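# Place the cardboard box on an empty desk or tote

## Task

Check the desks in the room. If any of them is clear, set the cardboard box on that desk. If every desk has something on it, put the box inside the tote near the door so that no part sticks out past the tote's rim. Leave the foam blocks in their original spots and orientations. The tote must be resting on the floor at the finish. The robot must not topple or finish leaning, or the task fails. Anything that stays in place only because the robot holds or props it does not count.

## Robot and tools

Robot: TidyBot++, a mobile base 0.54 m long, 0.50 m wide and 0.38 m tall on four driven casters. It carries one seven-joint arm ending in a two-finger gripper. The shoulder sits 0.12 m ahead of the base centre and 0.68 m above the floor. Two cameras: base_camera on the base, and wrist_camera, which looks along the hand. Loose objects may occasionally get nudged by outside pushes. Between calls and while you think, the robot keeps following the last command.

Frames: the base frame has its origin on the floor below the base centre, with x forward, y left and z up. hand_pose is reported in this frame and marks the point between the finger pads. Its own z axis runs out along the fingers, and the fingers close along its y axis. The odometry frame is the base frame as it was when the scene began. base_odometry comes from wheel rotation only, so slip shows up as travel, and it drifts a few cm and several degrees over about thirty moves. Heading is positive to the left, within -3.142 to 3.142. base_tilt is in degrees, positive when leaning forward or right, with a fixed bias of about 1 degree.

execute_actions: argument actions is a list holding zero or one action. An empty list only reports the state and images. An action may contain base, joints, or both, plus optional speeds; its motions start together.
- base: exactly one key, a relative offset from where the base currently is. translate_m is metres forward (+) or back, -2 to 2. strafe_m is metres left (+) or right, -2 to 2. rotate_rad is radians, counter-clockwise from above (+), -6.3 to 6.3.
- joints: absolute targets by name, radians. joint_1_rad any angle (spins the arm about vertical; positive is clockwise from above, opposite to rotate_rad). joint_2_rad shoulder, -2.249 to 2.249. joint_3_rad any angle (upper arm roll). joint_4_rad elbow, -2.579 to 2.579. joint_5_rad any angle (forearm roll). joint_6_rad wrist, -2.099 to 2.099. joint_7_rad any angle (hand roll; hand down, positive is counter-clockwise from above, and at 1.57 the fingers open toward the robot's left and right). gripper_pos 0 (open) to 1 (closed). Tolerances: 0.039 for joints 1 to 4, 0.056 for joints 5 to 7, 0.03 for the gripper. Unbounded joints take the short way round, so send steps under half a turn to go further.
- speeds: optional caps for this action only. translate_m and strafe_m 0.05 to 0.5 m/s; rotate_rad 0.1 to 1.57 rad/s. Defaults are the maxima. A base move needing over 8.667 s at its cap is refused; no action runs past 15 s.
- cameras: list of base_camera, wrist_camera or all. Omitted, null or ["all"] gives both; [] gives none. An unknown name, an unknown key or a value outside its range gets the whole call refused with no motion.
Leaving out the base or a joint does not cancel its earlier target; it may still be pushing.

Arm geometry: with joint_1_rad 0, joint_3_rad 3.14 and joint_5_rad 0 (close to the start), the arm stays in the vertical plane of the base x axis. Segment tilts from vertical, forward positive: upper arm (0.42 m) = joint_2_rad; forearm (0.31 m) = joint_2_rad - joint_4_rad; hand (0.31 m to the hand point) = that minus joint_6_rad. Forward reach from the shoulder is the sum of length times sin(tilt); height above it is the sum of length times cos(tilt). Joints move up to 1.39 rad/s (1.22 for joints 5 to 7). The arm begins folded, hand down, reaching 0.08 m past the base front with the elbow up to 1.15 m high. A downward-pointing hand reaches at most about 0.94 m above the floor, and only near the base.

Gripper: pad gap is roughly 85 x (1 - gripper_pos) mm. Closed fingertips reach about 20 mm beyond the hand point. At 1 the fingers squeeze at about 96 to 120 N each; "done" there means an empty or nearly empty grip, while "off_target" means an object stopped them.

Accuracy: friction leaves the hand a cm or two from target, more when stretched out, even with "all done". Resending the same target does nothing. To correct, send each joint its previous command plus (wanted angle minus read angle). Held loads make the arm sag; while holding something never command a joint to its current reading. Trust camera images over hand_pose near the floor.

Results: base_status and joint_status per motion. "done" (for the base, wheels turned the full amount, slip or not); "off_target" (resting short, may still push); "contact_stop" or "time_out" (target dropped, holding where stopped). A blocked base pushes until timeout and may still read "done". "joint command not followed" with a "cause:" line means arm targets were withheld, typically a self-collision; named joints show "not_followed" and may be retried later. on_its_own lists motion you did not command. motor_effort gives percent of max, peak in brackets. Watch for ARM HIT, MOTOR HOT (60 °C), OVER-TEMPERATURE FAULT (75 °C, arm sinks; joints say "limit_stop_at_motor_heat", resend targets). A torque fault (joint 1 to 4 limit 104.5 N m, warning 56.7; joints 5 to 7 limit 51.3, warning 29.4) freezes the arm and gripper for 10 s. The pictures line lists the returned images in order. After any reported stop, the remaining calls in that reply are skipped.

wait: seconds, 0 to 10; commands nothing and returns state and images.
zoom_image: camera (base_camera or wrist_camera) and region [x0, y0, x1, y1] in pixels of its latest full image, at most 504 by 504.
finished_scene: scene, the current scene's number; final and reports success, so the goal must already hold.

Cameras: base_camera is pinhole with radial distortion, 644x364, near x 0.23, z 0.34 m looking forward and down; wrist_camera is fisheye, 644x476. Calibration may be slightly off.

Avoid: driving while the arm is snagged on something about 0.8 m up or higher (tip-over), sideways force on a raised hand, ramming the arm into things, dropping or slamming the box, shoving the foam blocks or tote, and ending with any tilt.

Each tool is called as a command line: name --argument value for each argument, lists and objects as JSON in quotes; but a table of rows of numbers goes row by row, as --pt "numbers of a row", without its own name.

## Session

execute_actions --actions '[]'

Scene clock: 0.00 s.
base_odometry: x=+0.000 y=+0.000 heading=+0.000 (m, m, rad; odometry frame)
base_tilt: forward=+0.3 right=-0.4 (deg)
base_status: not commanded
joint_positions: joint_1_rad=+0.026 joint_2_rad=-0.359 joint_3_rad=+3.123 joint_4_rad=-2.516 joint_5_rad=-0.023 joint_6_rad=-0.849 joint_7_rad=+1.583 gripper_pos=+0.000
joint_status: not commanded
motor_effort: joint_1_rad=+0 joint_2_rad=-2 joint_3_rad=+0 joint_4_rad=+17 joint_5_rad=+1 joint_6_rad=+0 joint_7_rad=+0 (%)
hand_pose: x=+0.2754 y=+0.0047 z=+0.5935 quat_wxyz=(-0.005, +0.998, -0.005, +0.068) (m; base frame)
pictures: base_camera, wrist_camera
Images, in order (width x height): base_camera 644x364, wrist_camera 644x476.

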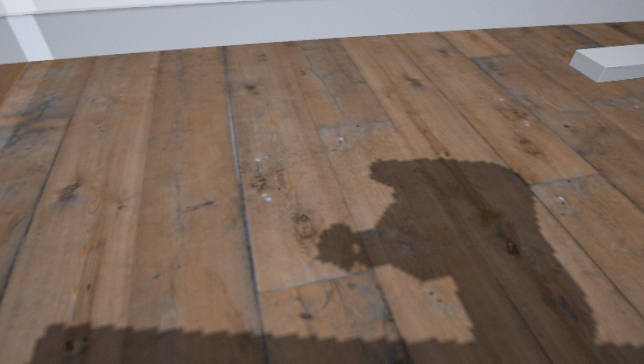

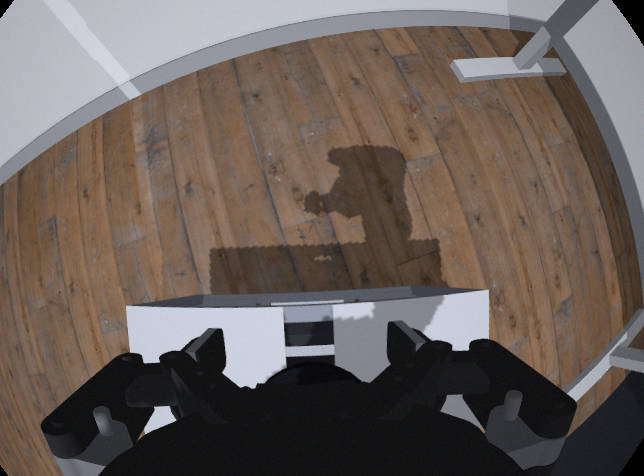

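execute_actions --actions '[{"joints":{"joint_6_rad":0.2,"joint_4_rad":-2.2},"base":{"rotate_rad":-1.2}}]'

execute_actions --actions '[{"base":{"rotate_rad":-1.7}}]' --cameras '["wrist_camera"]'

execute_actions --actions '[{"base":{"rotate_rad":-1.7}}]' --cameras '["wrist_camera"]'

Scene clock: 2.23 s.
base_odometry: x=+0.000 y=+0.000 heading=-1.200 (m, m, rad; odometry frame)
base_tilt: forward=+0.4 right=-0.4 (deg)
base_status: done
joint_positions: joint_1_rad=+0.026 joint_2_rad=-0.359 joint_3_rad=+3.126 joint_4_rad=-2.207 joint_5_rad=-0.023 joint_6_rad=+0.182 joint_7_rad=+1.583 gripper_pos=+0.000
joint_status: all done
motor_effort: joint_1_rad=+0(2) joint_2_rad=-8(9) joint_3_rad=+0(2) joint_4_rad=+24(24) joint_5_rad=+0(1) joint_6_rad=+9(8) joint_7_rad=+0(0) (%)
hand_pose: x=+0.5832 y=-0.0035 z=+0.9604 quat_wxyz=(+0.004, +0.740, -0.007, +0.673) (m; base frame)
pictures: base_camera, wrist_camera
camera_calibration (this result's frames):
wrist_camera: T_world_to_cam=[[-0.0277537, -0.999183, -0.0293697, 0.0390551], [-0.123205, 0.0325762, -0.991846, 1.07765], [0.991993, -0.0239089, -0.124008, -0.328188], [0, 0, 0, 1]] pos_world=[0.459416, -0.00392922, 1.02931]
Images, in order (width x height): base_camera 644x364, wrist_camera 644x476.

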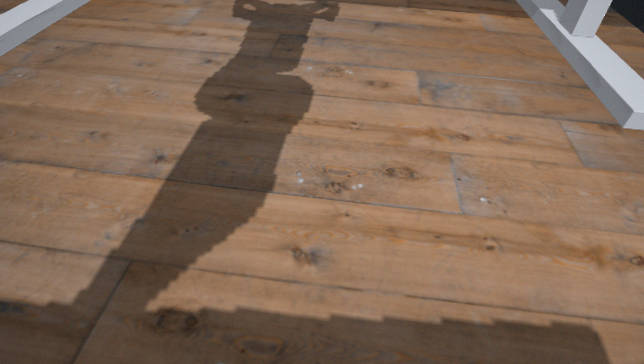

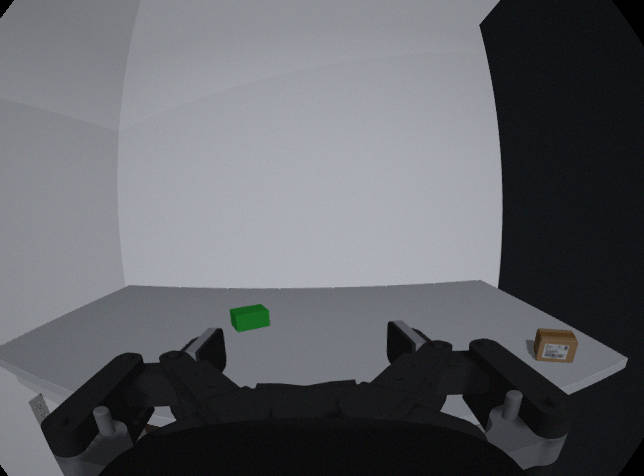

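Scene clock: 4.60 s.
base_odometry: x=+0.000 y=+0.000 heading=-2.899 (m, m, rad; odometry frame)
base_tilt: forward=+0.3 right=-0.3 (deg)
base_status: done
joint_positions: joint_1_rad=+0.026 joint_2_rad=-0.359 joint_3_rad=+3.126 joint_4_rad=-2.207 joint_5_rad=-0.023 joint_6_rad=+0.182 joint_7_rad=+1.583 gripper_pos=+0.000
joint_status: not commanded
motor_effort: joint_1_rad=+0(2) joint_2_rad=-8(10) joint_3_rad=+0(2) joint_4_rad=+24(24) joint_5_rad=+0(0) joint_6_rad=+8(9) joint_7_rad=+0(0) (%)
hand_pose: x=+0.5832 y=-0.0035 z=+0.9604 quat_wxyz=(+0.004, +0.740, -0.007, +0.673) (m; base frame)
pictures: wrist_camera
camera_calibration (this result's frames):
wrist_camera: T_world_to_cam=[[-0.0277537, -0.999183, -0.0293697, 0.0390551], [-0.123205, 0.0325763, -0.991846, 1.07765], [0.991993, -0.0239089, -0.124009, -0.328187], [0, 0, 0, 1]] pos_world=[0.459416, -0.00392926, 1.02931]
Images, in order (width x height): wrist_camera 644x476.

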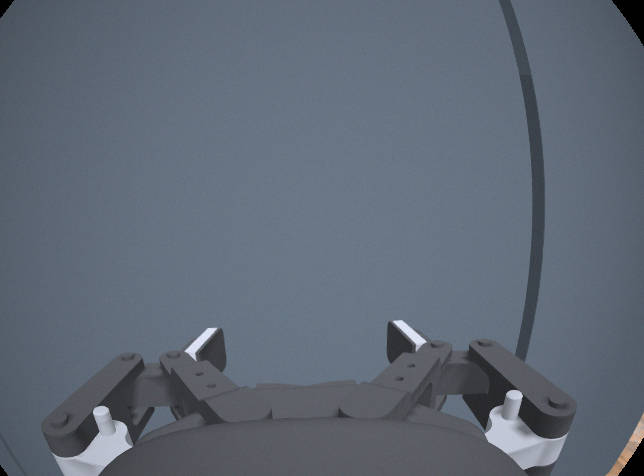

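Scene clock: 6.97 s.
base_odometry: x=+0.000 y=+0.000 heading=+1.684 (m, m, rad; odometry frame)
base_tilt: forward=+0.3 right=-0.4 (deg)
base_status: done
joint_positions: joint_1_rad=+0.026 joint_2_rad=-0.359 joint_3_rad=+3.126 joint_4_rad=-2.207 joint_5_rad=-0.023 joint_6_rad=+0.182 joint_7_rad=+1.583 gripper_pos=+0.000
joint_status: not commanded
motor_effort: joint_1_rad=+0(1) joint_2_rad=-8(10) joint_3_rad=+1(2) joint_4_rad=+24(24) joint_5_rad=+0(1) joint_6_rad=+9(8) joint_7_rad=+0(0) (%)
hand_pose: x=+0.5832 y=-0.0035 z=+0.9604 quat_wxyz=(+0.004, +0.740, -0.007, +0.673) (m; base frame)
pictures: wrist_camera
camera_calibration (this result's frames):
wrist_camera: T_world_to_cam=[[-0.0277035, -0.999185, -0.0293507, 0.0390361], [-0.123207, 0.0325512, -0.991847, 1.07765], [0.991994, -0.0238614, -0.124009, -0.328187], [0, 0, 0, 1]] pos_world=[0.459416, -0.00390558, 1.02931]
Images, in order (width x height): wrist_camera 644x476.

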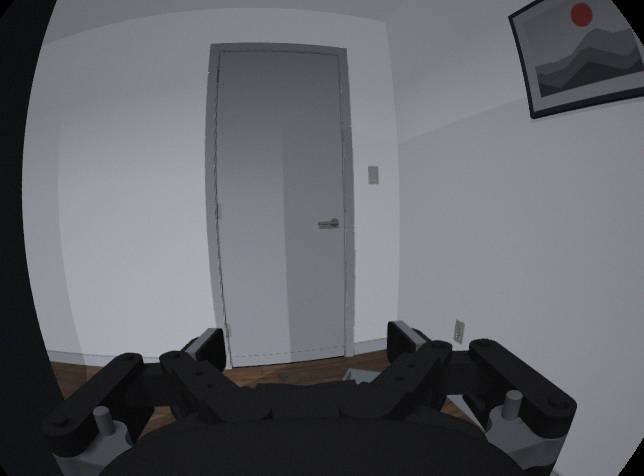

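execute_actions --actions '[{"base":{"translate_m":0.7},"joints":{"joint_6_rad":-0.1}}]'

execute_actions --actions '[{"base":{"rotate_rad":1.4}}]'

Scene clock: 9.87 s.
base_odometry: x=-0.078 y=+0.696 heading=+1.684 (m, m, rad; odometry frame)
base_tilt: forward=+0.4 right=-0.3 (deg)
base_status: done
joint_positions: joint_1_rad=+0.026 joint_2_rad=-0.361 joint_3_rad=+3.126 joint_4_rad=-2.208 joint_5_rad=-0.023 joint_6_rad=-0.088 joint_7_rad=+1.583 gripper_pos=+0.000
joint_status: all done
motor_effort: joint_1_rad=+0(0) joint_2_rad=-7(10) joint_3_rad=+1(1) joint_4_rad=+24(26) joint_5_rad=+1(0) joint_6_rad=+7(10) joint_7_rad=+0(0) (%)
hand_pose: x=+0.5635 y=-0.0018 z=+0.8785 quat_wxyz=(+0.002, +0.824, -0.007, +0.567) (m; base frame)
pictures: base_camera, wrist_camera
camera_calibration (this result's frames):
wrist_camera: T_world_to_cam=[[-0.030876, -0.999184, -0.0260292, 0.0366003], [-0.383454, 0.0358902, -0.922862, 1.08], [0.923044, -0.0185132, -0.38425, -0.0512486], [0, 0, 0, 1]] pos_world=[0.462564, -0.00313961, 0.977949]
Images, in order (width x height): base_camera 644x364, wrist_camera 644x476.

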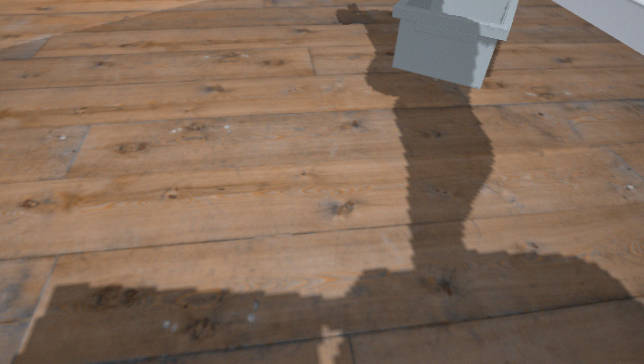

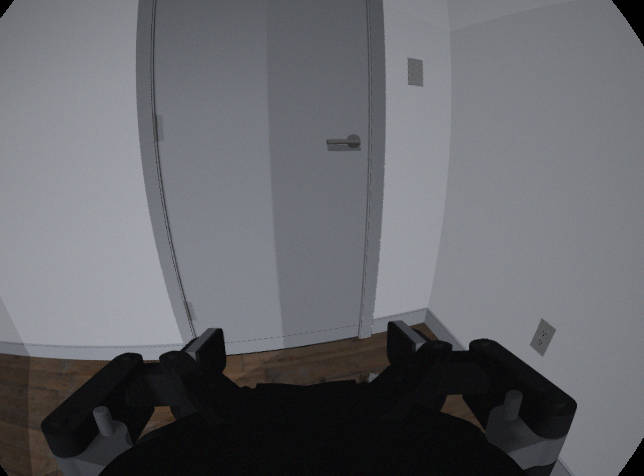

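Scene clock: 12.03 s.
base_odometry: x=-0.078 y=+0.696 heading=+3.083 (m, m, rad; odometry frame)
base_tilt: forward=+0.3 right=-0.4 (deg)
base_status: done
joint_positions: joint_1_rad=+0.026 joint_2_rad=-0.361 joint_3_rad=+3.123 joint_4_rad=-2.208 joint_5_rad=-0.023 joint_6_rad=-0.088 joint_7_rad=+1.583 gripper_pos=+0.000
joint_status: not commanded
motor_effort: joint_1_rad=+1(1) joint_2_rad=-8(9) joint_3_rad=+1(2) joint_4_rad=+24(24) joint_5_rad=+1(0) joint_6_rad=+7(8) joint_7_rad=+0(0) (%)
hand_pose: x=+0.5634 y=-0.0003 z=+0.8785 quat_wxyz=(+0.001, +0.824, -0.005, +0.567) (m; base frame)
pictures: base_camera, wrist_camera
camera_calibration (this result's frames):
wrist_camera: T_world_to_cam=[[-0.0280452, -0.999295, -0.0249595, 0.0355336], [-0.383579, 0.0338162, -0.922889, 1.08001], [0.923082, -0.0163086, -0.384257, -0.0512225], [0, 0, 0, 1]] pos_world=[0.462546, -0.00184854, 0.97793]
Images, in order (width x height): base_camera 644x364, wrist_camera 644x476.

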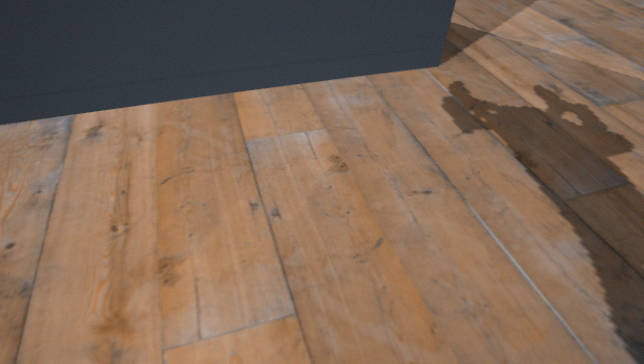

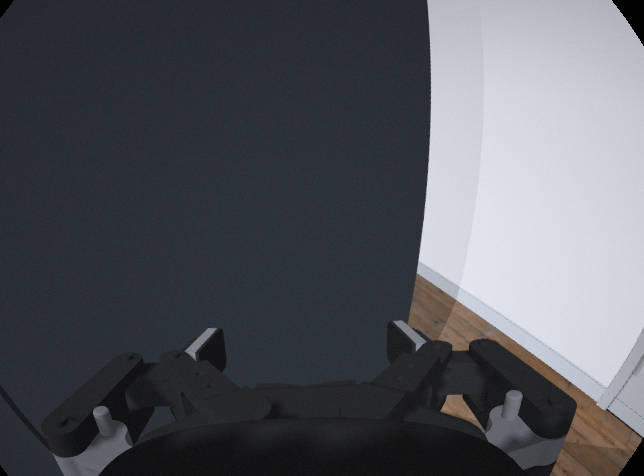

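execute_actions --actions '[{"base":{"strafe_m":-0.65}}]'

execute_actions --actions '[{"base":{"translate_m":0.9},"joints":{"joint_1_rad":-0.9}}]'

Scene clock: 14.80 s.
base_odometry: x=-0.041 y=+1.345 heading=+3.084 (m, m, rad; odometry frame)
base_tilt: forward=+0.3 right=-0.3 (deg)
base_status: done
joint_positions: joint_1_rad=+0.026 joint_2_rad=-0.361 joint_3_rad=+3.123 joint_4_rad=-2.208 joint_5_rad=-0.023 joint_6_rad=-0.088 joint_7_rad=+1.583 gripper_pos=+0.000
joint_status: not commanded
motor_effort: joint_1_rad=+1(1) joint_2_rad=-8(8) joint_3_rad=+1(3) joint_4_rad=+24(24) joint_5_rad=+1(1) joint_6_rad=+8(8) joint_7_rad=+1(0) (%)
hand_pose: x=+0.5634 y=-0.0004 z=+0.8785 quat_wxyz=(+0.001, +0.824, -0.005, +0.567) (m; base frame)
pictures: base_camera, wrist_camera
camera_calibration (this result's frames):
wrist_camera: T_world_to_cam=[[-0.0281606, -0.999291, -0.0250032, 0.0355772], [-0.383574, 0.0339008, -0.922888, 1.08001], [0.923081, -0.0163985, -0.384256, -0.0512236], [0, 0, 0, 1]] pos_world=[0.462547, -0.00190115, 0.977931]
Images, in order (width x height): base_camera 644x364, wrist_camera 644x476.

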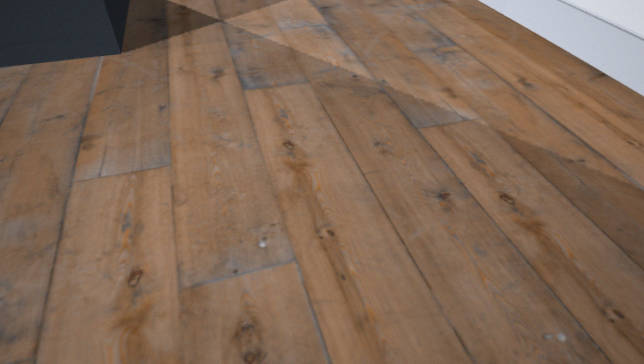

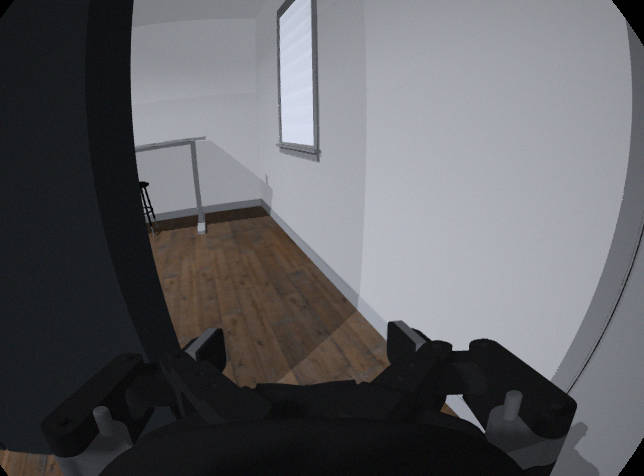

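Scene clock: 17.97 s.
base_odometry: x=-0.940 y=+1.397 heading=+3.084 (m, m, rad; odometry frame)
base_tilt: forward=+0.4 right=-0.4 (deg)
base_status: done
joint_positions: joint_1_rad=-0.876 joint_2_rad=-0.361 joint_3_rad=+3.123 joint_4_rad=-2.208 joint_5_rad=-0.023 joint_6_rad=-0.088 joint_7_rad=+1.583 gripper_pos=+0.000
joint_status: all done
motor_effort: joint_1_rad=+0(1) joint_2_rad=-8(10) joint_3_rad=+0(1) joint_4_rad=+24(25) joint_5_rad=+1(1) joint_6_rad=+8(8) joint_7_rad=+0(1) (%)
hand_pose: x=+0.3948 y=+0.3485 z=+0.8786 quat_wxyz=(-0.246, +0.743, +0.354, +0.511) (m; base frame)
pictures: base_camera, wrist_camera
camera_calibration (this result's frames):
wrist_camera: T_world_to_cam=[[0.766648, -0.64158, -0.0250086, -0.0590014], [-0.264337, -0.279891, -0.922923, 1.06584], [0.585129, 0.714168, -0.384172, -0.011065], [0, 0, 0, 1]] pos_world=[0.333449, 0.268368, 0.977962]
Images, in order (width x height): base_camera 644x364, wrist_camera 644x476.

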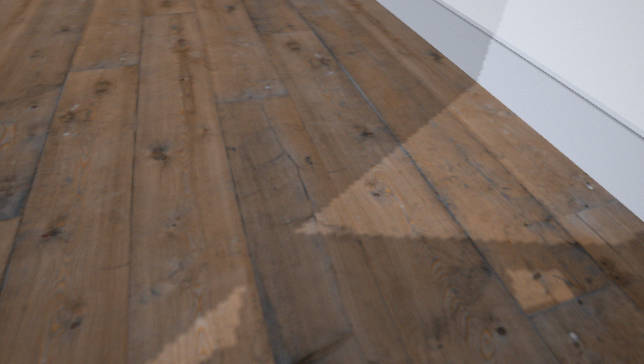

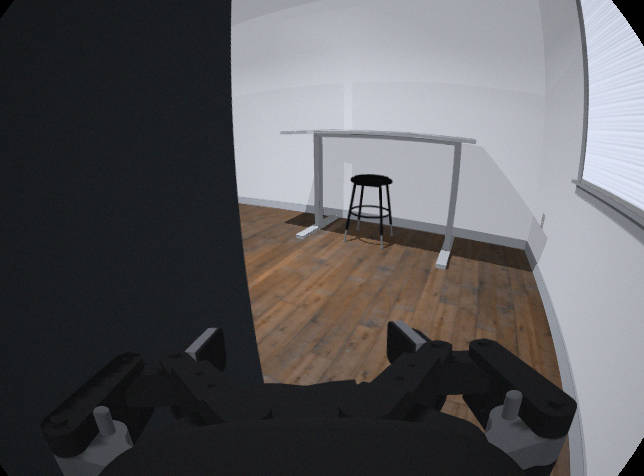

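execute_actions --actions '[{"base":{"translate_m":0.5},"joints":{"joint_1_rad":-0.7,"joint_2_rad":0.0,"joint_4_rad":-0.7,"joint_6_rad":-1.1}}]'

Scene clock: 21.07 s.
base_odometry: x=-1.440 y=+1.426 heading=+3.084 (m, m, rad; odometry frame)
base_tilt: forward=+0.4 right=-0.4 (deg)
base_status: done
joint_positions: joint_1_rad=-0.728 joint_2_rad=-0.021 joint_3_rad=+3.123 joint_4_rad=-0.719 joint_5_rad=-0.023 joint_6_rad=-1.065 joint_7_rad=+1.583 gripper_pos=+0.000
joint_status: all done
motor_effort: joint_1_rad=+0(1) joint_2_rad=-15(18) joint_3_rad=+0(2) joint_4_rad=+19(25) joint_5_rad=+0(0) joint_6_rad=+8(8) joint_7_rad=+0(0) (%)
hand_pose: x=+0.4802 y=+0.3441 z=+1.2836 quat_wxyz=(-0.238, +0.716, +0.287, +0.589) (m; base frame)
pictures: base_camera, wrist_camera
camera_calibration (this result's frames):
wrist_camera: T_world_to_cam=[[0.682282, -0.730615, -0.0263161, -0.0442765], [-0.178833, -0.131884, -0.975, 1.43589], [0.708879, 0.669932, -0.22064, -0.156361], [0, 0, 0, 1]] pos_world=[0.397834, 0.261772, 1.36432]
Images, in order (width x height): base_camera 644x364, wrist_camera 644x476.

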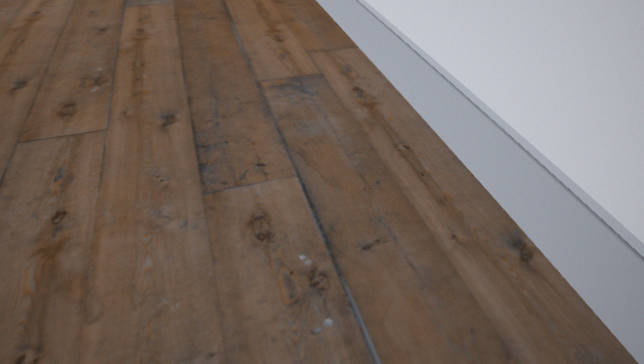

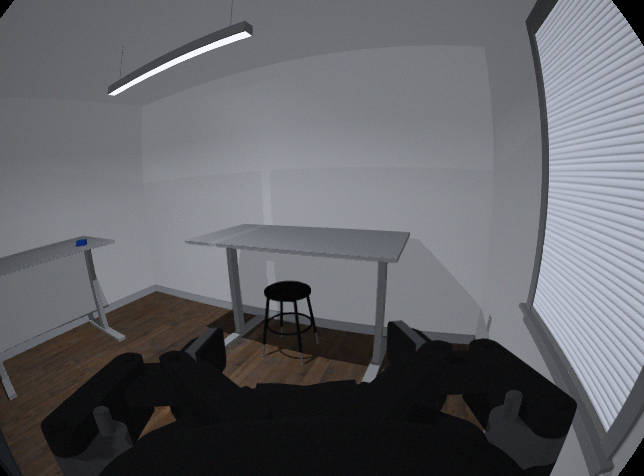

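execute_actions --actions '[{"base":{"translate_m":-1.4},"joints":{"joint_1_rad":0,"joint_2_rad":-0.36,"joint_4_rad":-2.2,"joint_6_rad":-0.3}}]' --cameras '[]'

execute_actions --actions '[{"base":{"rotate_rad":1.77}}]' --cameras '[]'

execute_actions --actions '[{"base":{"translate_m":1.3},"joints":{"joint_6_rad":-0.1}}]'

Scene clock: 25.67 s.
base_odometry: x=-0.042 y=+1.345 heading=+3.083 (m, m, rad; odometry frame)
base_tilt: forward=+0.3 right=-0.3 (deg)
base_status: done
joint_positions: joint_1_rad=-0.026 joint_2_rad=-0.348 joint_3_rad=+3.123 joint_4_rad=-2.182 joint_5_rad=-0.023 joint_6_rad=-0.334 joint_7_rad=+1.583 gripper_pos=+0.000
joint_status: all done
motor_effort: joint_1_rad=+0(2) joint_2_rad=-8(20) joint_3_rad=+1(3) joint_4_rad=+24(26) joint_5_rad=+1(2) joint_6_rad=+7(9) joint_7_rad=+0(0) (%)
hand_pose: x=+0.5357 y=+0.0226 z=+0.8208 quat_wxyz=(-0.013, +0.883, +0.018, +0.468) (m; base frame)
pictures: none
No camera images: the call's "cameras" was empty. Leave "cameras" out to get every camera's image.

Scene clock: 28.07 s.
base_odometry: x=-0.042 y=+1.345 heading=-1.430 (m, m, rad; odometry frame)
base_tilt: forward=+0.4 right=-0.4 (deg)
base_status: done
joint_positions: joint_1_rad=-0.022 joint_2_rad=-0.348 joint_3_rad=+3.123 joint_4_rad=-2.182 joint_5_rad=-0.023 joint_6_rad=-0.331 joint_7_rad=+1.583 gripper_pos=+0.000
joint_status: not commanded
motor_effort: joint_1_rad=+0(1) joint_2_rad=-8(9) joint_3_rad=+0(1) joint_4_rad=+23(24) joint_5_rad=+0(0) joint_6_rad=+7(7) joint_7_rad=+0(0) (%)
hand_pose: x=+0.5362 y=+0.0209 z=+0.8215 quat_wxyz=(-0.012, +0.883, +0.016, +0.469) (m; base frame)
pictures: none
No camera images: the call's "cameras" was empty. Leave "cameras" out to get every camera's image.

Scene clock: 32.03 s.
base_odometry: x=+0.142 y=+0.058 heading=-1.429 (m, m, rad; odometry frame)
base_tilt: forward=+0.3 right=-0.3 (deg)
base_status: done
joint_positions: joint_1_rad=-0.022 joint_2_rad=-0.352 joint_3_rad=+3.123 joint_4_rad=-2.190 joint_5_rad=-0.023 joint_6_rad=-0.117 joint_7_rad=+1.583 gripper_pos=+0.000
joint_status: all done
motor_effort: joint_1_rad=+1(0) joint_2_rad=-8(11) joint_3_rad=+0(1) joint_4_rad=+24(26) joint_5_rad=+0(0) joint_6_rad=+8(9) joint_7_rad=+0(0) (%)
hand_pose: x=+0.5652 y=+0.0209 z=+0.8772 quat_wxyz=(-0.012, +0.829, +0.014, +0.559) (m; base frame)
pictures: base_camera, wrist_camera
camera_calibration (this result's frames):
wrist_camera: T_world_to_cam=[[0.0192161, -0.999502, -0.0250448, 0.0301219], [-0.402369, 0.0152004, -0.915351, 1.08314], [0.915276, 0.0276667, -0.401877, -0.0340083], [0, 0, 0, 1]] pos_world=[0.466371, 0.0145836, 0.978543]
Images, in order (width x height): base_camera 644x364, wrist_camera 644x476.

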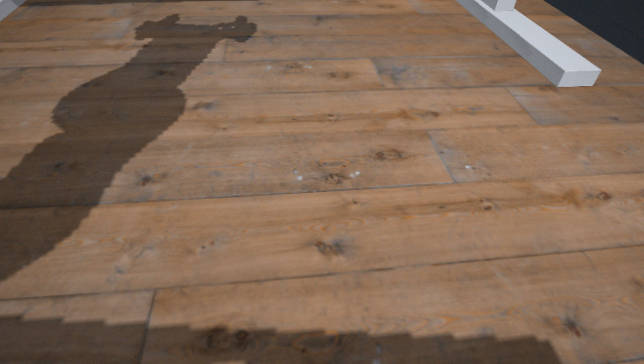

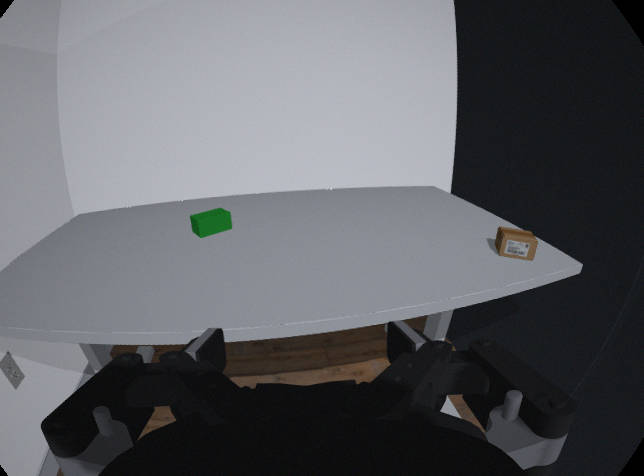

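execute_actions --actions '[{"base":{"rotate_rad":0.09}}]' --cameras '[]'

execute_actions --actions '[{"base":{"strafe_m":-0.4},"joints":{"joint_1_rad":0.02,"joint_2_rad":-0.6,"joint_4_rad":-2.2,"joint_6_rad":0.0}}]'

Scene clock: 33.10 s.
base_odometry: x=+0.142 y=+0.058 heading=-1.339 (m, m, rad; odometry frame)
base_tilt: forward=+0.3 right=-0.4 (deg)
base_status: done
joint_positions: joint_1_rad=-0.020 joint_2_rad=-0.352 joint_3_rad=+3.121 joint_4_rad=-2.190 joint_5_rad=-0.023 joint_6_rad=-0.117 joint_7_rad=+1.583 gripper_pos=+0.000
joint_status: not commanded
motor_effort: joint_1_rad=+1(1) joint_2_rad=-8(8) joint_3_rad=+1(2) joint_4_rad=+24(24) joint_5_rad=+0(0) joint_6_rad=+8(8) joint_7_rad=+0(1) (%)
hand_pose: x=+0.5651 y=+0.0212 z=+0.8772 quat_wxyz=(-0.012, +0.829, +0.015, +0.559) (m; base frame)
pictures: none
No camera images: the call's "cameras" was empty. Leave "cameras" out to get every camera's image.

Scene clock: 35.30 s.
base_odometry: x=-0.247 y=-0.035 heading=-1.338 (m, m, rad; odometry frame)
base_tilt: forward=+0.3 right=-0.4 (deg)
base_status: done
joint_positions: joint_1_rad=-0.006 joint_2_rad=-0.593 joint_3_rad=+3.124 joint_4_rad=-2.190 joint_5_rad=-0.023 joint_6_rad=-0.032 joint_7_rad=+1.583 gripper_pos=+0.000
joint_status: all done
motor_effort: joint_1_rad=+0(1) joint_2_rad=-1(9) joint_3_rad=+1(2) joint_4_rad=+25(26) joint_5_rad=+1(0) joint_6_rad=+8(7) joint_7_rad=+0(0) (%)
hand_pose: x=+0.5084 y=+0.0131 z=+1.0047 quat_wxyz=(-0.008, +0.727, +0.008, +0.687) (m; base frame)
pictures: base_camera, wrist_camera
camera_calibration (this result's frames):
wrist_camera: T_world_to_cam=[[0.0104969, -0.999603, -0.0261317, 0.0321197], [-0.0872208, 0.0251183, -0.995872, 1.09763], [0.996134, 0.0127328, -0.0869225, -0.287994], [0, 0, 0, 1]] pos_world=[0.38228, 0.00820334, 1.06891]
Images, in order (width x height): base_camera 644x364, wrist_camera 644x476.

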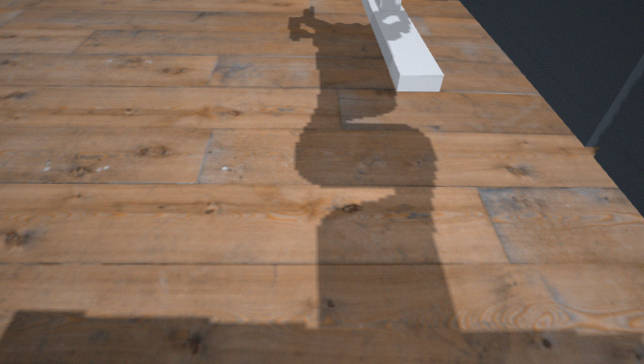

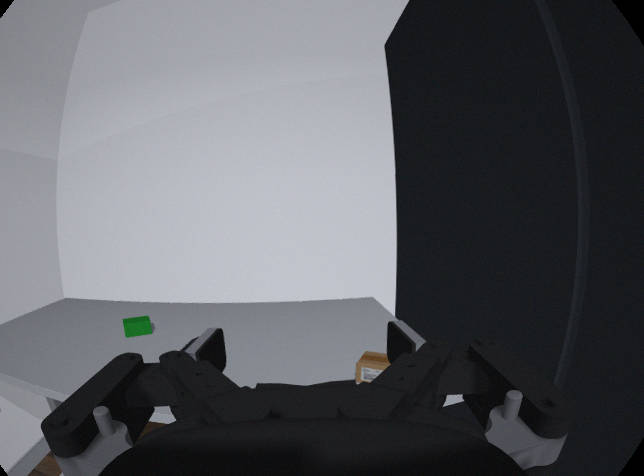

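execute_actions --actions '[{"base":{"translate_m":-0.45}}]' --cameras '[]'

execute_actions --actions '[{"base":{"strafe_m":-0.09},"joints":{"joint_1_rad":0.0,"joint_2_rad":0.9,"joint_4_rad":-1.14,"joint_6_rad":0.47}}]'

Scene clock: 37.77 s.
base_odometry: x=-0.351 y=+0.403 heading=-1.338 (m, m, rad; odometry frame)
base_tilt: forward=+0.4 right=-0.3 (deg)
base_status: done
joint_positions: joint_1_rad=-0.006 joint_2_rad=-0.599 joint_3_rad=+3.124 joint_4_rad=-2.190 joint_5_rad=-0.023 joint_6_rad=-0.030 joint_7_rad=+1.583 gripper_pos=+0.000
joint_status: not commanded
motor_effort: joint_1_rad=+0(1) joint_2_rad=-1(4) joint_3_rad=+1(1) joint_4_rad=+25(25) joint_5_rad=+1(0) joint_6_rad=+8(9) joint_7_rad=+1(0) (%)
hand_pose: x=+0.5065 y=+0.0130 z=+1.0073 quat_wxyz=(-0.007, +0.725, +0.007, +0.689) (m; base frame)
pictures: none
No camera images: the call's "cameras" was empty. Leave "cameras" out to get every camera's image.

Scene clock: 40.50 s.
base_odometry: x=-0.439 y=+0.383 heading=-1.338 (m, m, rad; odometry frame)
base_tilt: forward=+0.3 right=-0.3 (deg)
base_status: done
joint_positions: joint_1_rad=-0.006 joint_2_rad=+0.892 joint_3_rad=+3.125 joint_4_rad=-1.165 joint_5_rad=-0.023 joint_6_rad=+0.435 joint_7_rad=+1.583 gripper_pos=+0.000
joint_status: all done
motor_effort: joint_1_rad=+0(0) joint_2_rad=-51(53) joint_3_rad=-1(3) joint_4_rad=+23(25) joint_5_rad=+0(0) joint_6_rad=+8(8) joint_7_rad=+0(0) (%)
hand_pose: x=+1.0351 y=+0.0117 z=+0.7836 quat_wxyz=(-0.010, +0.725, -0.005, +0.689) (m; base frame)
pictures: base_camera, wrist_camera
camera_calibration (this result's frames):
wrist_camera: T_world_to_cam=[[-0.00457424, -0.998922, -0.0461951, 0.0507809], [-0.0807736, 0.0464137, -0.995651, 0.91635], [0.996722, -0.000823004, -0.0808988, -0.837005], [0, 0, 0, 1]] pos_world=[0.90851, 0.00750606, 0.846998]
Images, in order (width x height): base_camera 644x364, wrist_camera 644x476.

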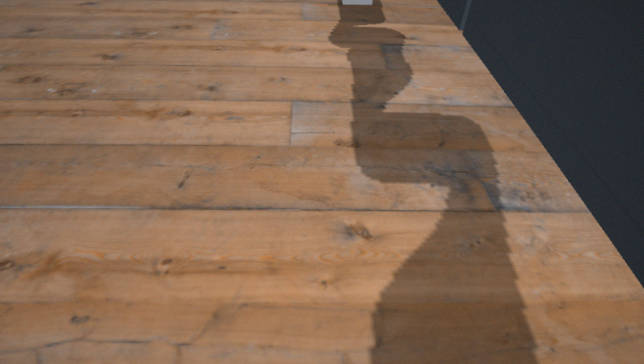

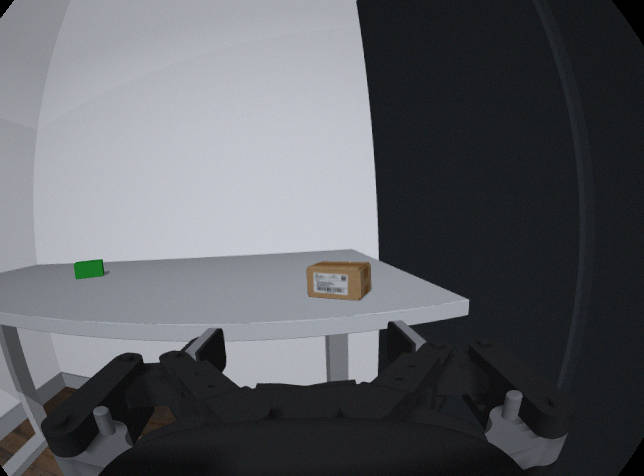

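execute_actions --actions '[{"base":{"translate_m":0.12},"joints":{"joint_2_rad":0.84,"joint_6_rad":0.42}}]'

zoom_image --camera "wrist_camera" --region '[260,220,460,370]'

Scene clock: 42.33 s.
base_odometry: x=-0.411 y=+0.266 heading=-1.338 (m, m, rad; odometry frame)
base_tilt: forward=+0.4 right=-0.4 (deg)
base_status: done
joint_positions: joint_1_rad=-0.006 joint_2_rad=+0.847 joint_3_rad=+3.125 joint_4_rad=-1.154 joint_5_rad=-0.023 joint_6_rad=+0.435 joint_7_rad=+1.583 gripper_pos=+0.000
joint_status: all done
motor_effort: joint_1_rad=+0(1) joint_2_rad=-52(53) joint_3_rad=-1(1) joint_4_rad=+24(25) joint_5_rad=+0(1) joint_6_rad=+8(9) joint_7_rad=+0(0) (%)
hand_pose: x=+1.0311 y=+0.0116 z=+0.8309 quat_wxyz=(-0.010, +0.705, -0.005, +0.709) (m; base frame)
pictures: base_camera, wrist_camera
camera_calibration (this result's frames):
wrist_camera: T_world_to_cam=[[-0.00212209, -0.998901, -0.0468175, 0.0508508], [-0.0252294, 0.0468562, -0.998583, 0.908328], [0.999679, -0.000937911, -0.0253011, -0.8784], [0, 0, 0, 1]] pos_world=[0.901143, 0.00741031, 0.887197]
Images, in order (width x height): base_camera 644x364, wrist_camera 644x476.

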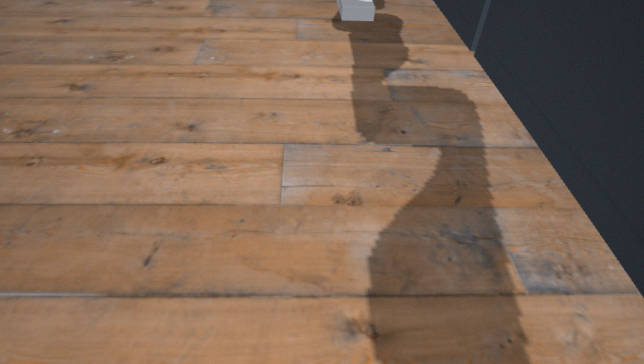

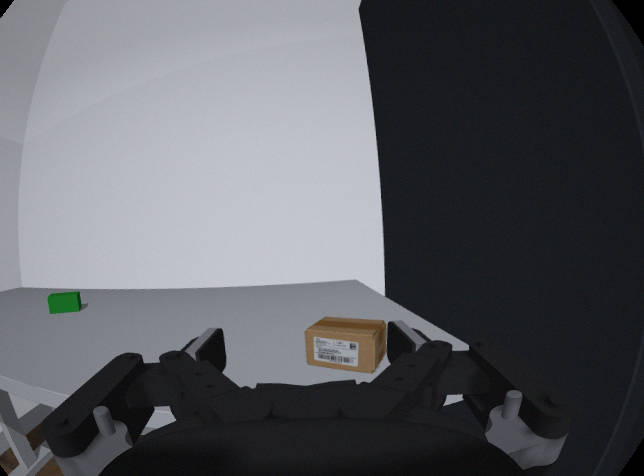

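Region (260, 220, 460, 370) of wrist_camera's 644x476 image, scaled by 2.520; it fills the top 378 rows of this view, and the rest is white.

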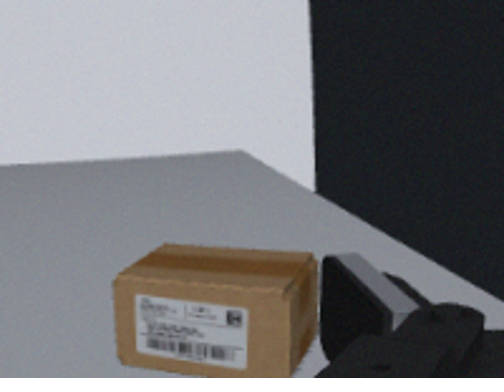

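execute_actions --actions '[{"base":{"strafe_m":0.276}}]' --cameras '[]'

execute_actions --actions '[{"base":{"rotate_rad":-0.25}}]'

Scene clock: 44.73 s.
base_odometry: x=-0.142 y=+0.329 heading=-1.339 (m, m, rad; odometry frame)
base_tilt: forward=+0.4 right=-0.4 (deg)
base_status: done
joint_positions: joint_1_rad=-0.010 joint_2_rad=+0.847 joint_3_rad=+3.123 joint_4_rad=-1.154 joint_5_rad=-0.023 joint_6_rad=+0.435 joint_7_rad=+1.583 gripper_pos=+0.000
joint_status: not commanded
motor_effort: joint_1_rad=+1(6) joint_2_rad=-50(51) joint_3_rad=-1(2) joint_4_rad=+23(24) joint_5_rad=+1(1) joint_6_rad=+9(9) joint_7_rad=+0(0) (%)
hand_pose: x=+1.0310 y=+0.0165 z=+0.8310 quat_wxyz=(-0.012, +0.705, -0.003, +0.709) (m; base frame)
pictures: none
No camera images: the call's "cameras" was empty. Leave "cameras" out to get every camera's image.

Scene clock: 46.23 s.
base_odometry: x=-0.142 y=+0.329 heading=-1.589 (m, m, rad; odometry frame)
base_tilt: forward=+0.4 right=-0.3 (deg)
base_status: done
joint_positions: joint_1_rad=+0.007 joint_2_rad=+0.847 joint_3_rad=+3.128 joint_4_rad=-1.154 joint_5_rad=-0.023 joint_6_rad=+0.435 joint_7_rad=+1.583 gripper_pos=+0.000
joint_status: not commanded
motor_effort: joint_1_rad=+1(9) joint_2_rad=-50(52) joint_3_rad=-1(5) joint_4_rad=+23(24) joint_5_rad=+0(1) joint_6_rad=+8(9) joint_7_rad=+0(0) (%)
hand_pose: x=+1.0312 y=-0.0014 z=+0.8309 quat_wxyz=(-0.004, +0.705, -0.009, +0.709) (m; base frame)
pictures: base_camera, wrist_camera
camera_calibration (this result's frames):
wrist_camera: T_world_to_cam=[[-0.0167024, -0.998841, -0.0451464, 0.0514458], [-0.0245562, 0.0455489, -0.99866, 0.908281], [0.999559, -0.0155714, -0.0252885, -0.878413], [0, 0, 0, 1]] pos_world=[0.901188, -0.00366317, 0.887173]
Images, in order (width x height): base_camera 644x364, wrist_camera 644x476.

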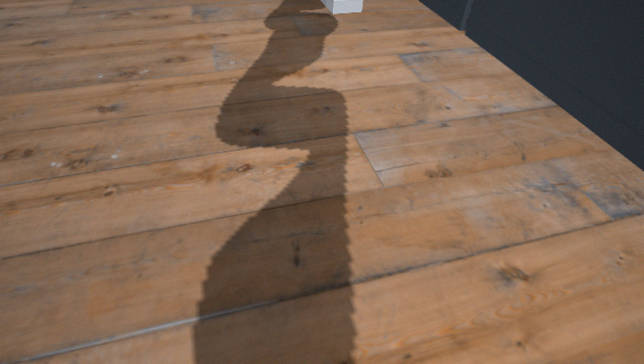

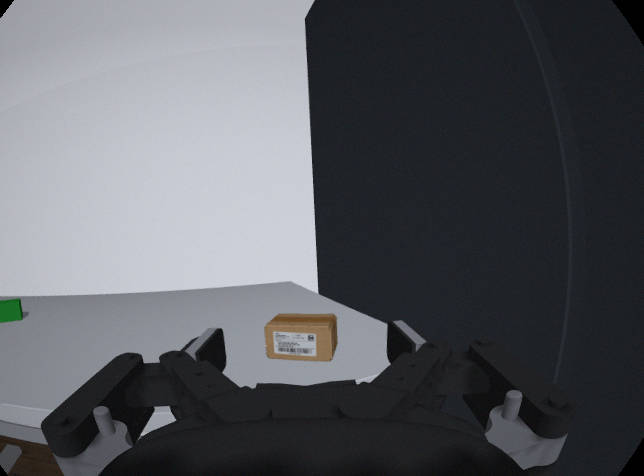

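execute_actions --actions '[{"base":{"translate_m":0.1},"joints":{"joint_2_rad":0.9,"joint_6_rad":0.46,"joint_1_rad":-0.02}}]'

Scene clock: 47.60 s.
base_odometry: x=-0.144 y=+0.229 heading=-1.590 (m, m, rad; odometry frame)
base_tilt: forward=+0.4 right=-0.3 (deg)
base_status: done
joint_positions: joint_1_rad=+0.001 joint_2_rad=+0.894 joint_3_rad=+3.128 joint_4_rad=-1.154 joint_5_rad=-0.023 joint_6_rad=+0.435 joint_7_rad=+1.583 gripper_pos=+0.000
joint_status: all done
motor_effort: joint_1_rad=+0(2) joint_2_rad=-52(54) joint_3_rad=-1(2) joint_4_rad=+23(25) joint_5_rad=+1(1) joint_6_rad=+8(10) joint_7_rad=+0(0) (%)
hand_pose: x=+1.0372 y=+0.0041 z=+0.7878 quat_wxyz=(-0.006, +0.722, -0.007, +0.692) (m; base frame)
pictures: base_camera, wrist_camera
camera_calibration (this result's frames):
wrist_camera: T_world_to_cam=[[-0.0127479, -0.998921, -0.044655, 0.0506392], [-0.0718071, 0.0454578, -0.996382, 0.912301], [0.997337, -0.00949523, -0.0723091, -0.846135], [0, 0, 0, 1]] pos_world=[0.910037, 0.00107903, 0.850079]
Images, in order (width x height): base_camera 644x364, wrist_camera 644x476.

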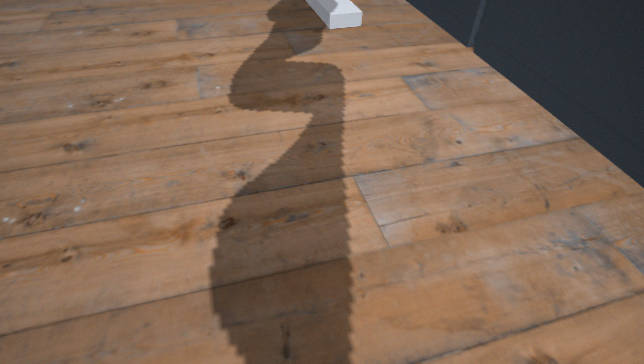

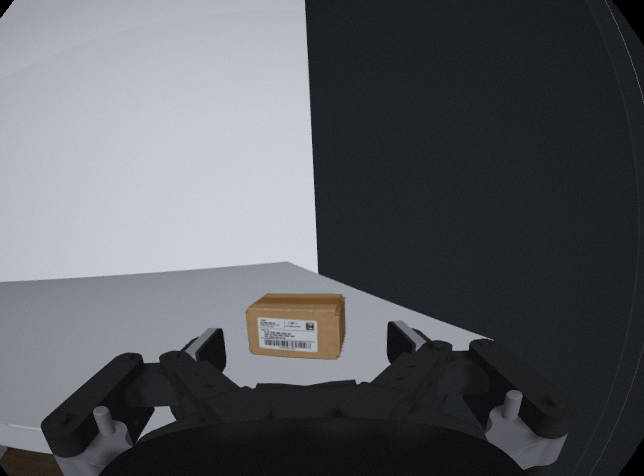

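execute_actions --actions '[{"base":{"translate_m":-0.1},"joints":{"joint_2_rad":0.3,"joint_4_rad":-1.0,"joint_6_rad":-1.82,"joint_7_rad":0.02}}]' --cameras '[]'

execute_actions --actions '[{"base":{"translate_m":0.77}}]'

Scene clock: 50.53 s.
base_odometry: x=-0.142 y=+0.329 heading=-1.590 (m, m, rad; odometry frame)
base_tilt: forward=+0.3 right=-0.4 (deg)
base_status: done
joint_positions: joint_1_rad=+0.001 joint_2_rad=+0.298 joint_3_rad=+3.128 joint_4_rad=-1.020 joint_5_rad=-0.023 joint_6_rad=-1.801 joint_7_rad=+0.045 gripper_pos=+0.000
joint_status: all done
motor_effort: joint_1_rad=+0(3) joint_2_rad=-28(55) joint_3_rad=+0(2) joint_4_rad=+19(25) joint_5_rad=+0(0) joint_6_rad=+0(9) joint_7_rad=+0(0) (%)
hand_pose: x=+0.5537 y=+0.0129 z=+0.8517 quat_wxyz=(-0.017, +0.729, -0.685, -0.001) (m; base frame)
pictures: none
No camera images: the call's "cameras" was empty. Leave "cameras" out to get every camera's image.

Scene clock: 53.43 s.
base_odometry: x=-0.158 y=-0.441 heading=-1.590 (m, m, rad; odometry frame)
base_tilt: forward=+0.4 right=-0.4 (deg)
base_status: done
joint_positions: joint_1_rad=+0.001 joint_2_rad=+0.298 joint_3_rad=+3.128 joint_4_rad=-1.019 joint_5_rad=-0.023 joint_6_rad=-1.801 joint_7_rad=+0.045 gripper_pos=+0.000
joint_status: not commanded
motor_effort: joint_1_rad=+0(1) joint_2_rad=-29(31) joint_3_rad=+0(0) joint_4_rad=+19(20) joint_5_rad=+0(0) joint_6_rad=-1(1) joint_7_rad=+0(0) (%)
hand_pose: x=+0.5540 y=+0.0129 z=+0.8518 quat_wxyz=(-0.017, +0.729, -0.685, -0.001) (m; base frame)
pictures: base_camera, wrist_camera
camera_calibration (this result's frames):
wrist_camera: T_world_to_cam=[[-0.999227, -0.036496, -0.0146314, 0.564617], [-0.0372495, 0.997789, 0.0550502, 0.0139916], [0.01259, 0.0555527, -0.998376, 0.973998], [0, 0, 0, 1]] pos_world=[0.552439, -0.0474626, 0.979908]
Images, in order (width x height): base_camera 644x364, wrist_camera 644x476.

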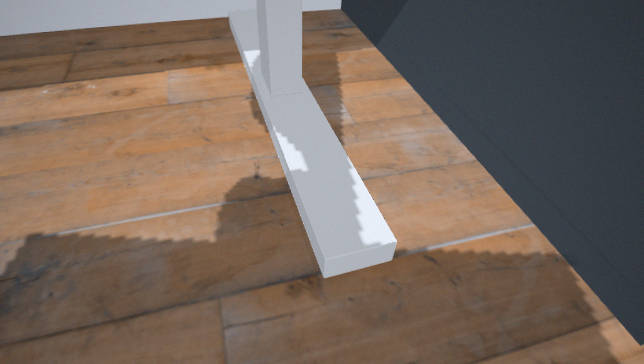

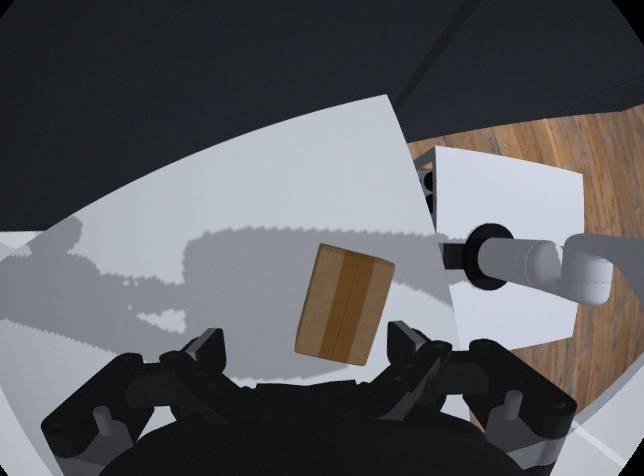

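execute_actions --actions '[{"base":{"translate_m":-0.027},"joints":{"joint_1_rad":0.05,"joint_7_rad":-0.2,"joint_2_rad":0.29,"joint_4_rad":-1.15,"joint_6_rad":-1.7}}]' --cameras '["wrist_camera"]'

Scene clock: 54.67 s.
base_odometry: x=-0.157 y=-0.414 heading=-1.591 (m, m, rad; odometry frame)
base_tilt: forward=+0.3 right=-0.4 (deg)
base_status: done
joint_positions: joint_1_rad=+0.028 joint_2_rad=+0.287 joint_3_rad=+3.128 joint_4_rad=-1.131 joint_5_rad=-0.023 joint_6_rad=-1.732 joint_7_rad=-0.172 gripper_pos=+0.000
joint_status: all done
motor_effort: joint_1_rad=-1(1) joint_2_rad=-28(31) joint_3_rad=+0(1) joint_4_rad=+19(19) joint_5_rad=+0(1) joint_6_rad=-1(2) joint_7_rad=+0(1) (%)
hand_pose: x=+0.5459 y=+0.0013 z=+0.8218 quat_wxyz=(-0.005, +0.639, -0.769, -0.013) (m; base frame)
pictures: wrist_camera
camera_calibration (this result's frames):
wrist_camera: T_world_to_cam=[[-0.97798, 0.20733, 0.0238466, 0.512162], [0.208339, 0.976598, 0.0534031, -0.105794], [-0.0122164, 0.0571953, -0.998288, 0.958267], [0, 0, 0, 1]] pos_world=[0.534632, -0.0576772, 0.950063]
Images, in order (width x height): wrist_camera 644x476.

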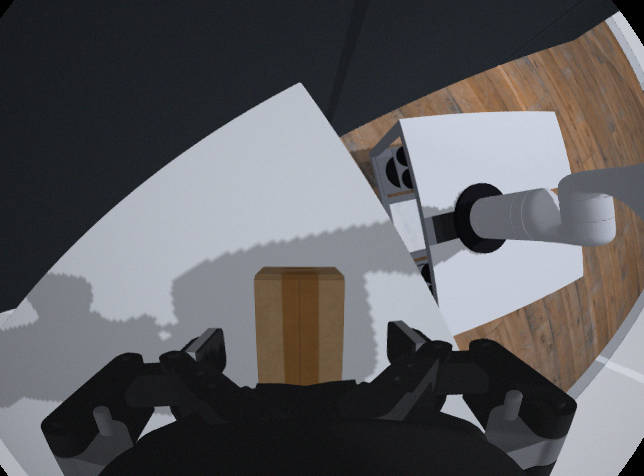

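Aligned. Lower.

execute_actions --actions '[{"joints":{"joint_2_rad":0.29,"joint_4_rad":-1.36,"joint_6_rad":-1.48}}]' --cameras '["wrist_camera"]'

Scene clock: 55.97 s.
base_odometry: x=-0.157 y=-0.414 heading=-1.591 (m, m, rad; odometry frame)
base_tilt: forward=+0.4 right=-0.3 (deg)
base_status: not commanded
joint_positions: joint_1_rad=+0.028 joint_2_rad=+0.287 joint_3_rad=+3.128 joint_4_rad=-1.341 joint_5_rad=-0.023 joint_6_rad=-1.513 joint_7_rad=-0.172 gripper_pos=+0.000
joint_status: all done
motor_effort: joint_1_rad=+0(0) joint_2_rad=-28(29) joint_3_rad=+0(0) joint_4_rad=+19(20) joint_5_rad=+0(1) joint_6_rad=-1(1) joint_7_rad=+0(0) (%)
hand_pose: x=+0.5522 y=+0.0015 z=+0.7561 quat_wxyz=(-0.009, +0.638, -0.770, -0.010) (m; base frame)
pictures: wrist_camera
camera_calibration (this result's frames):
wrist_camera: T_world_to_cam=[[-0.977128, 0.212193, 0.0139569, 0.52684], [0.212644, 0.975546, 0.055615, -0.107888], [-0.00181447, 0.0573109, -0.998355, 0.887136], [0, 0, 0, 1]] pos_world=[0.539341, -0.0573846, 0.884323]
Images, in order (width x height): wrist_camera 644x476.

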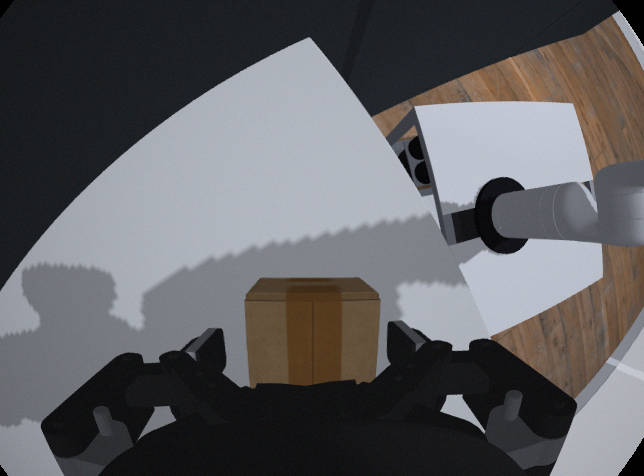

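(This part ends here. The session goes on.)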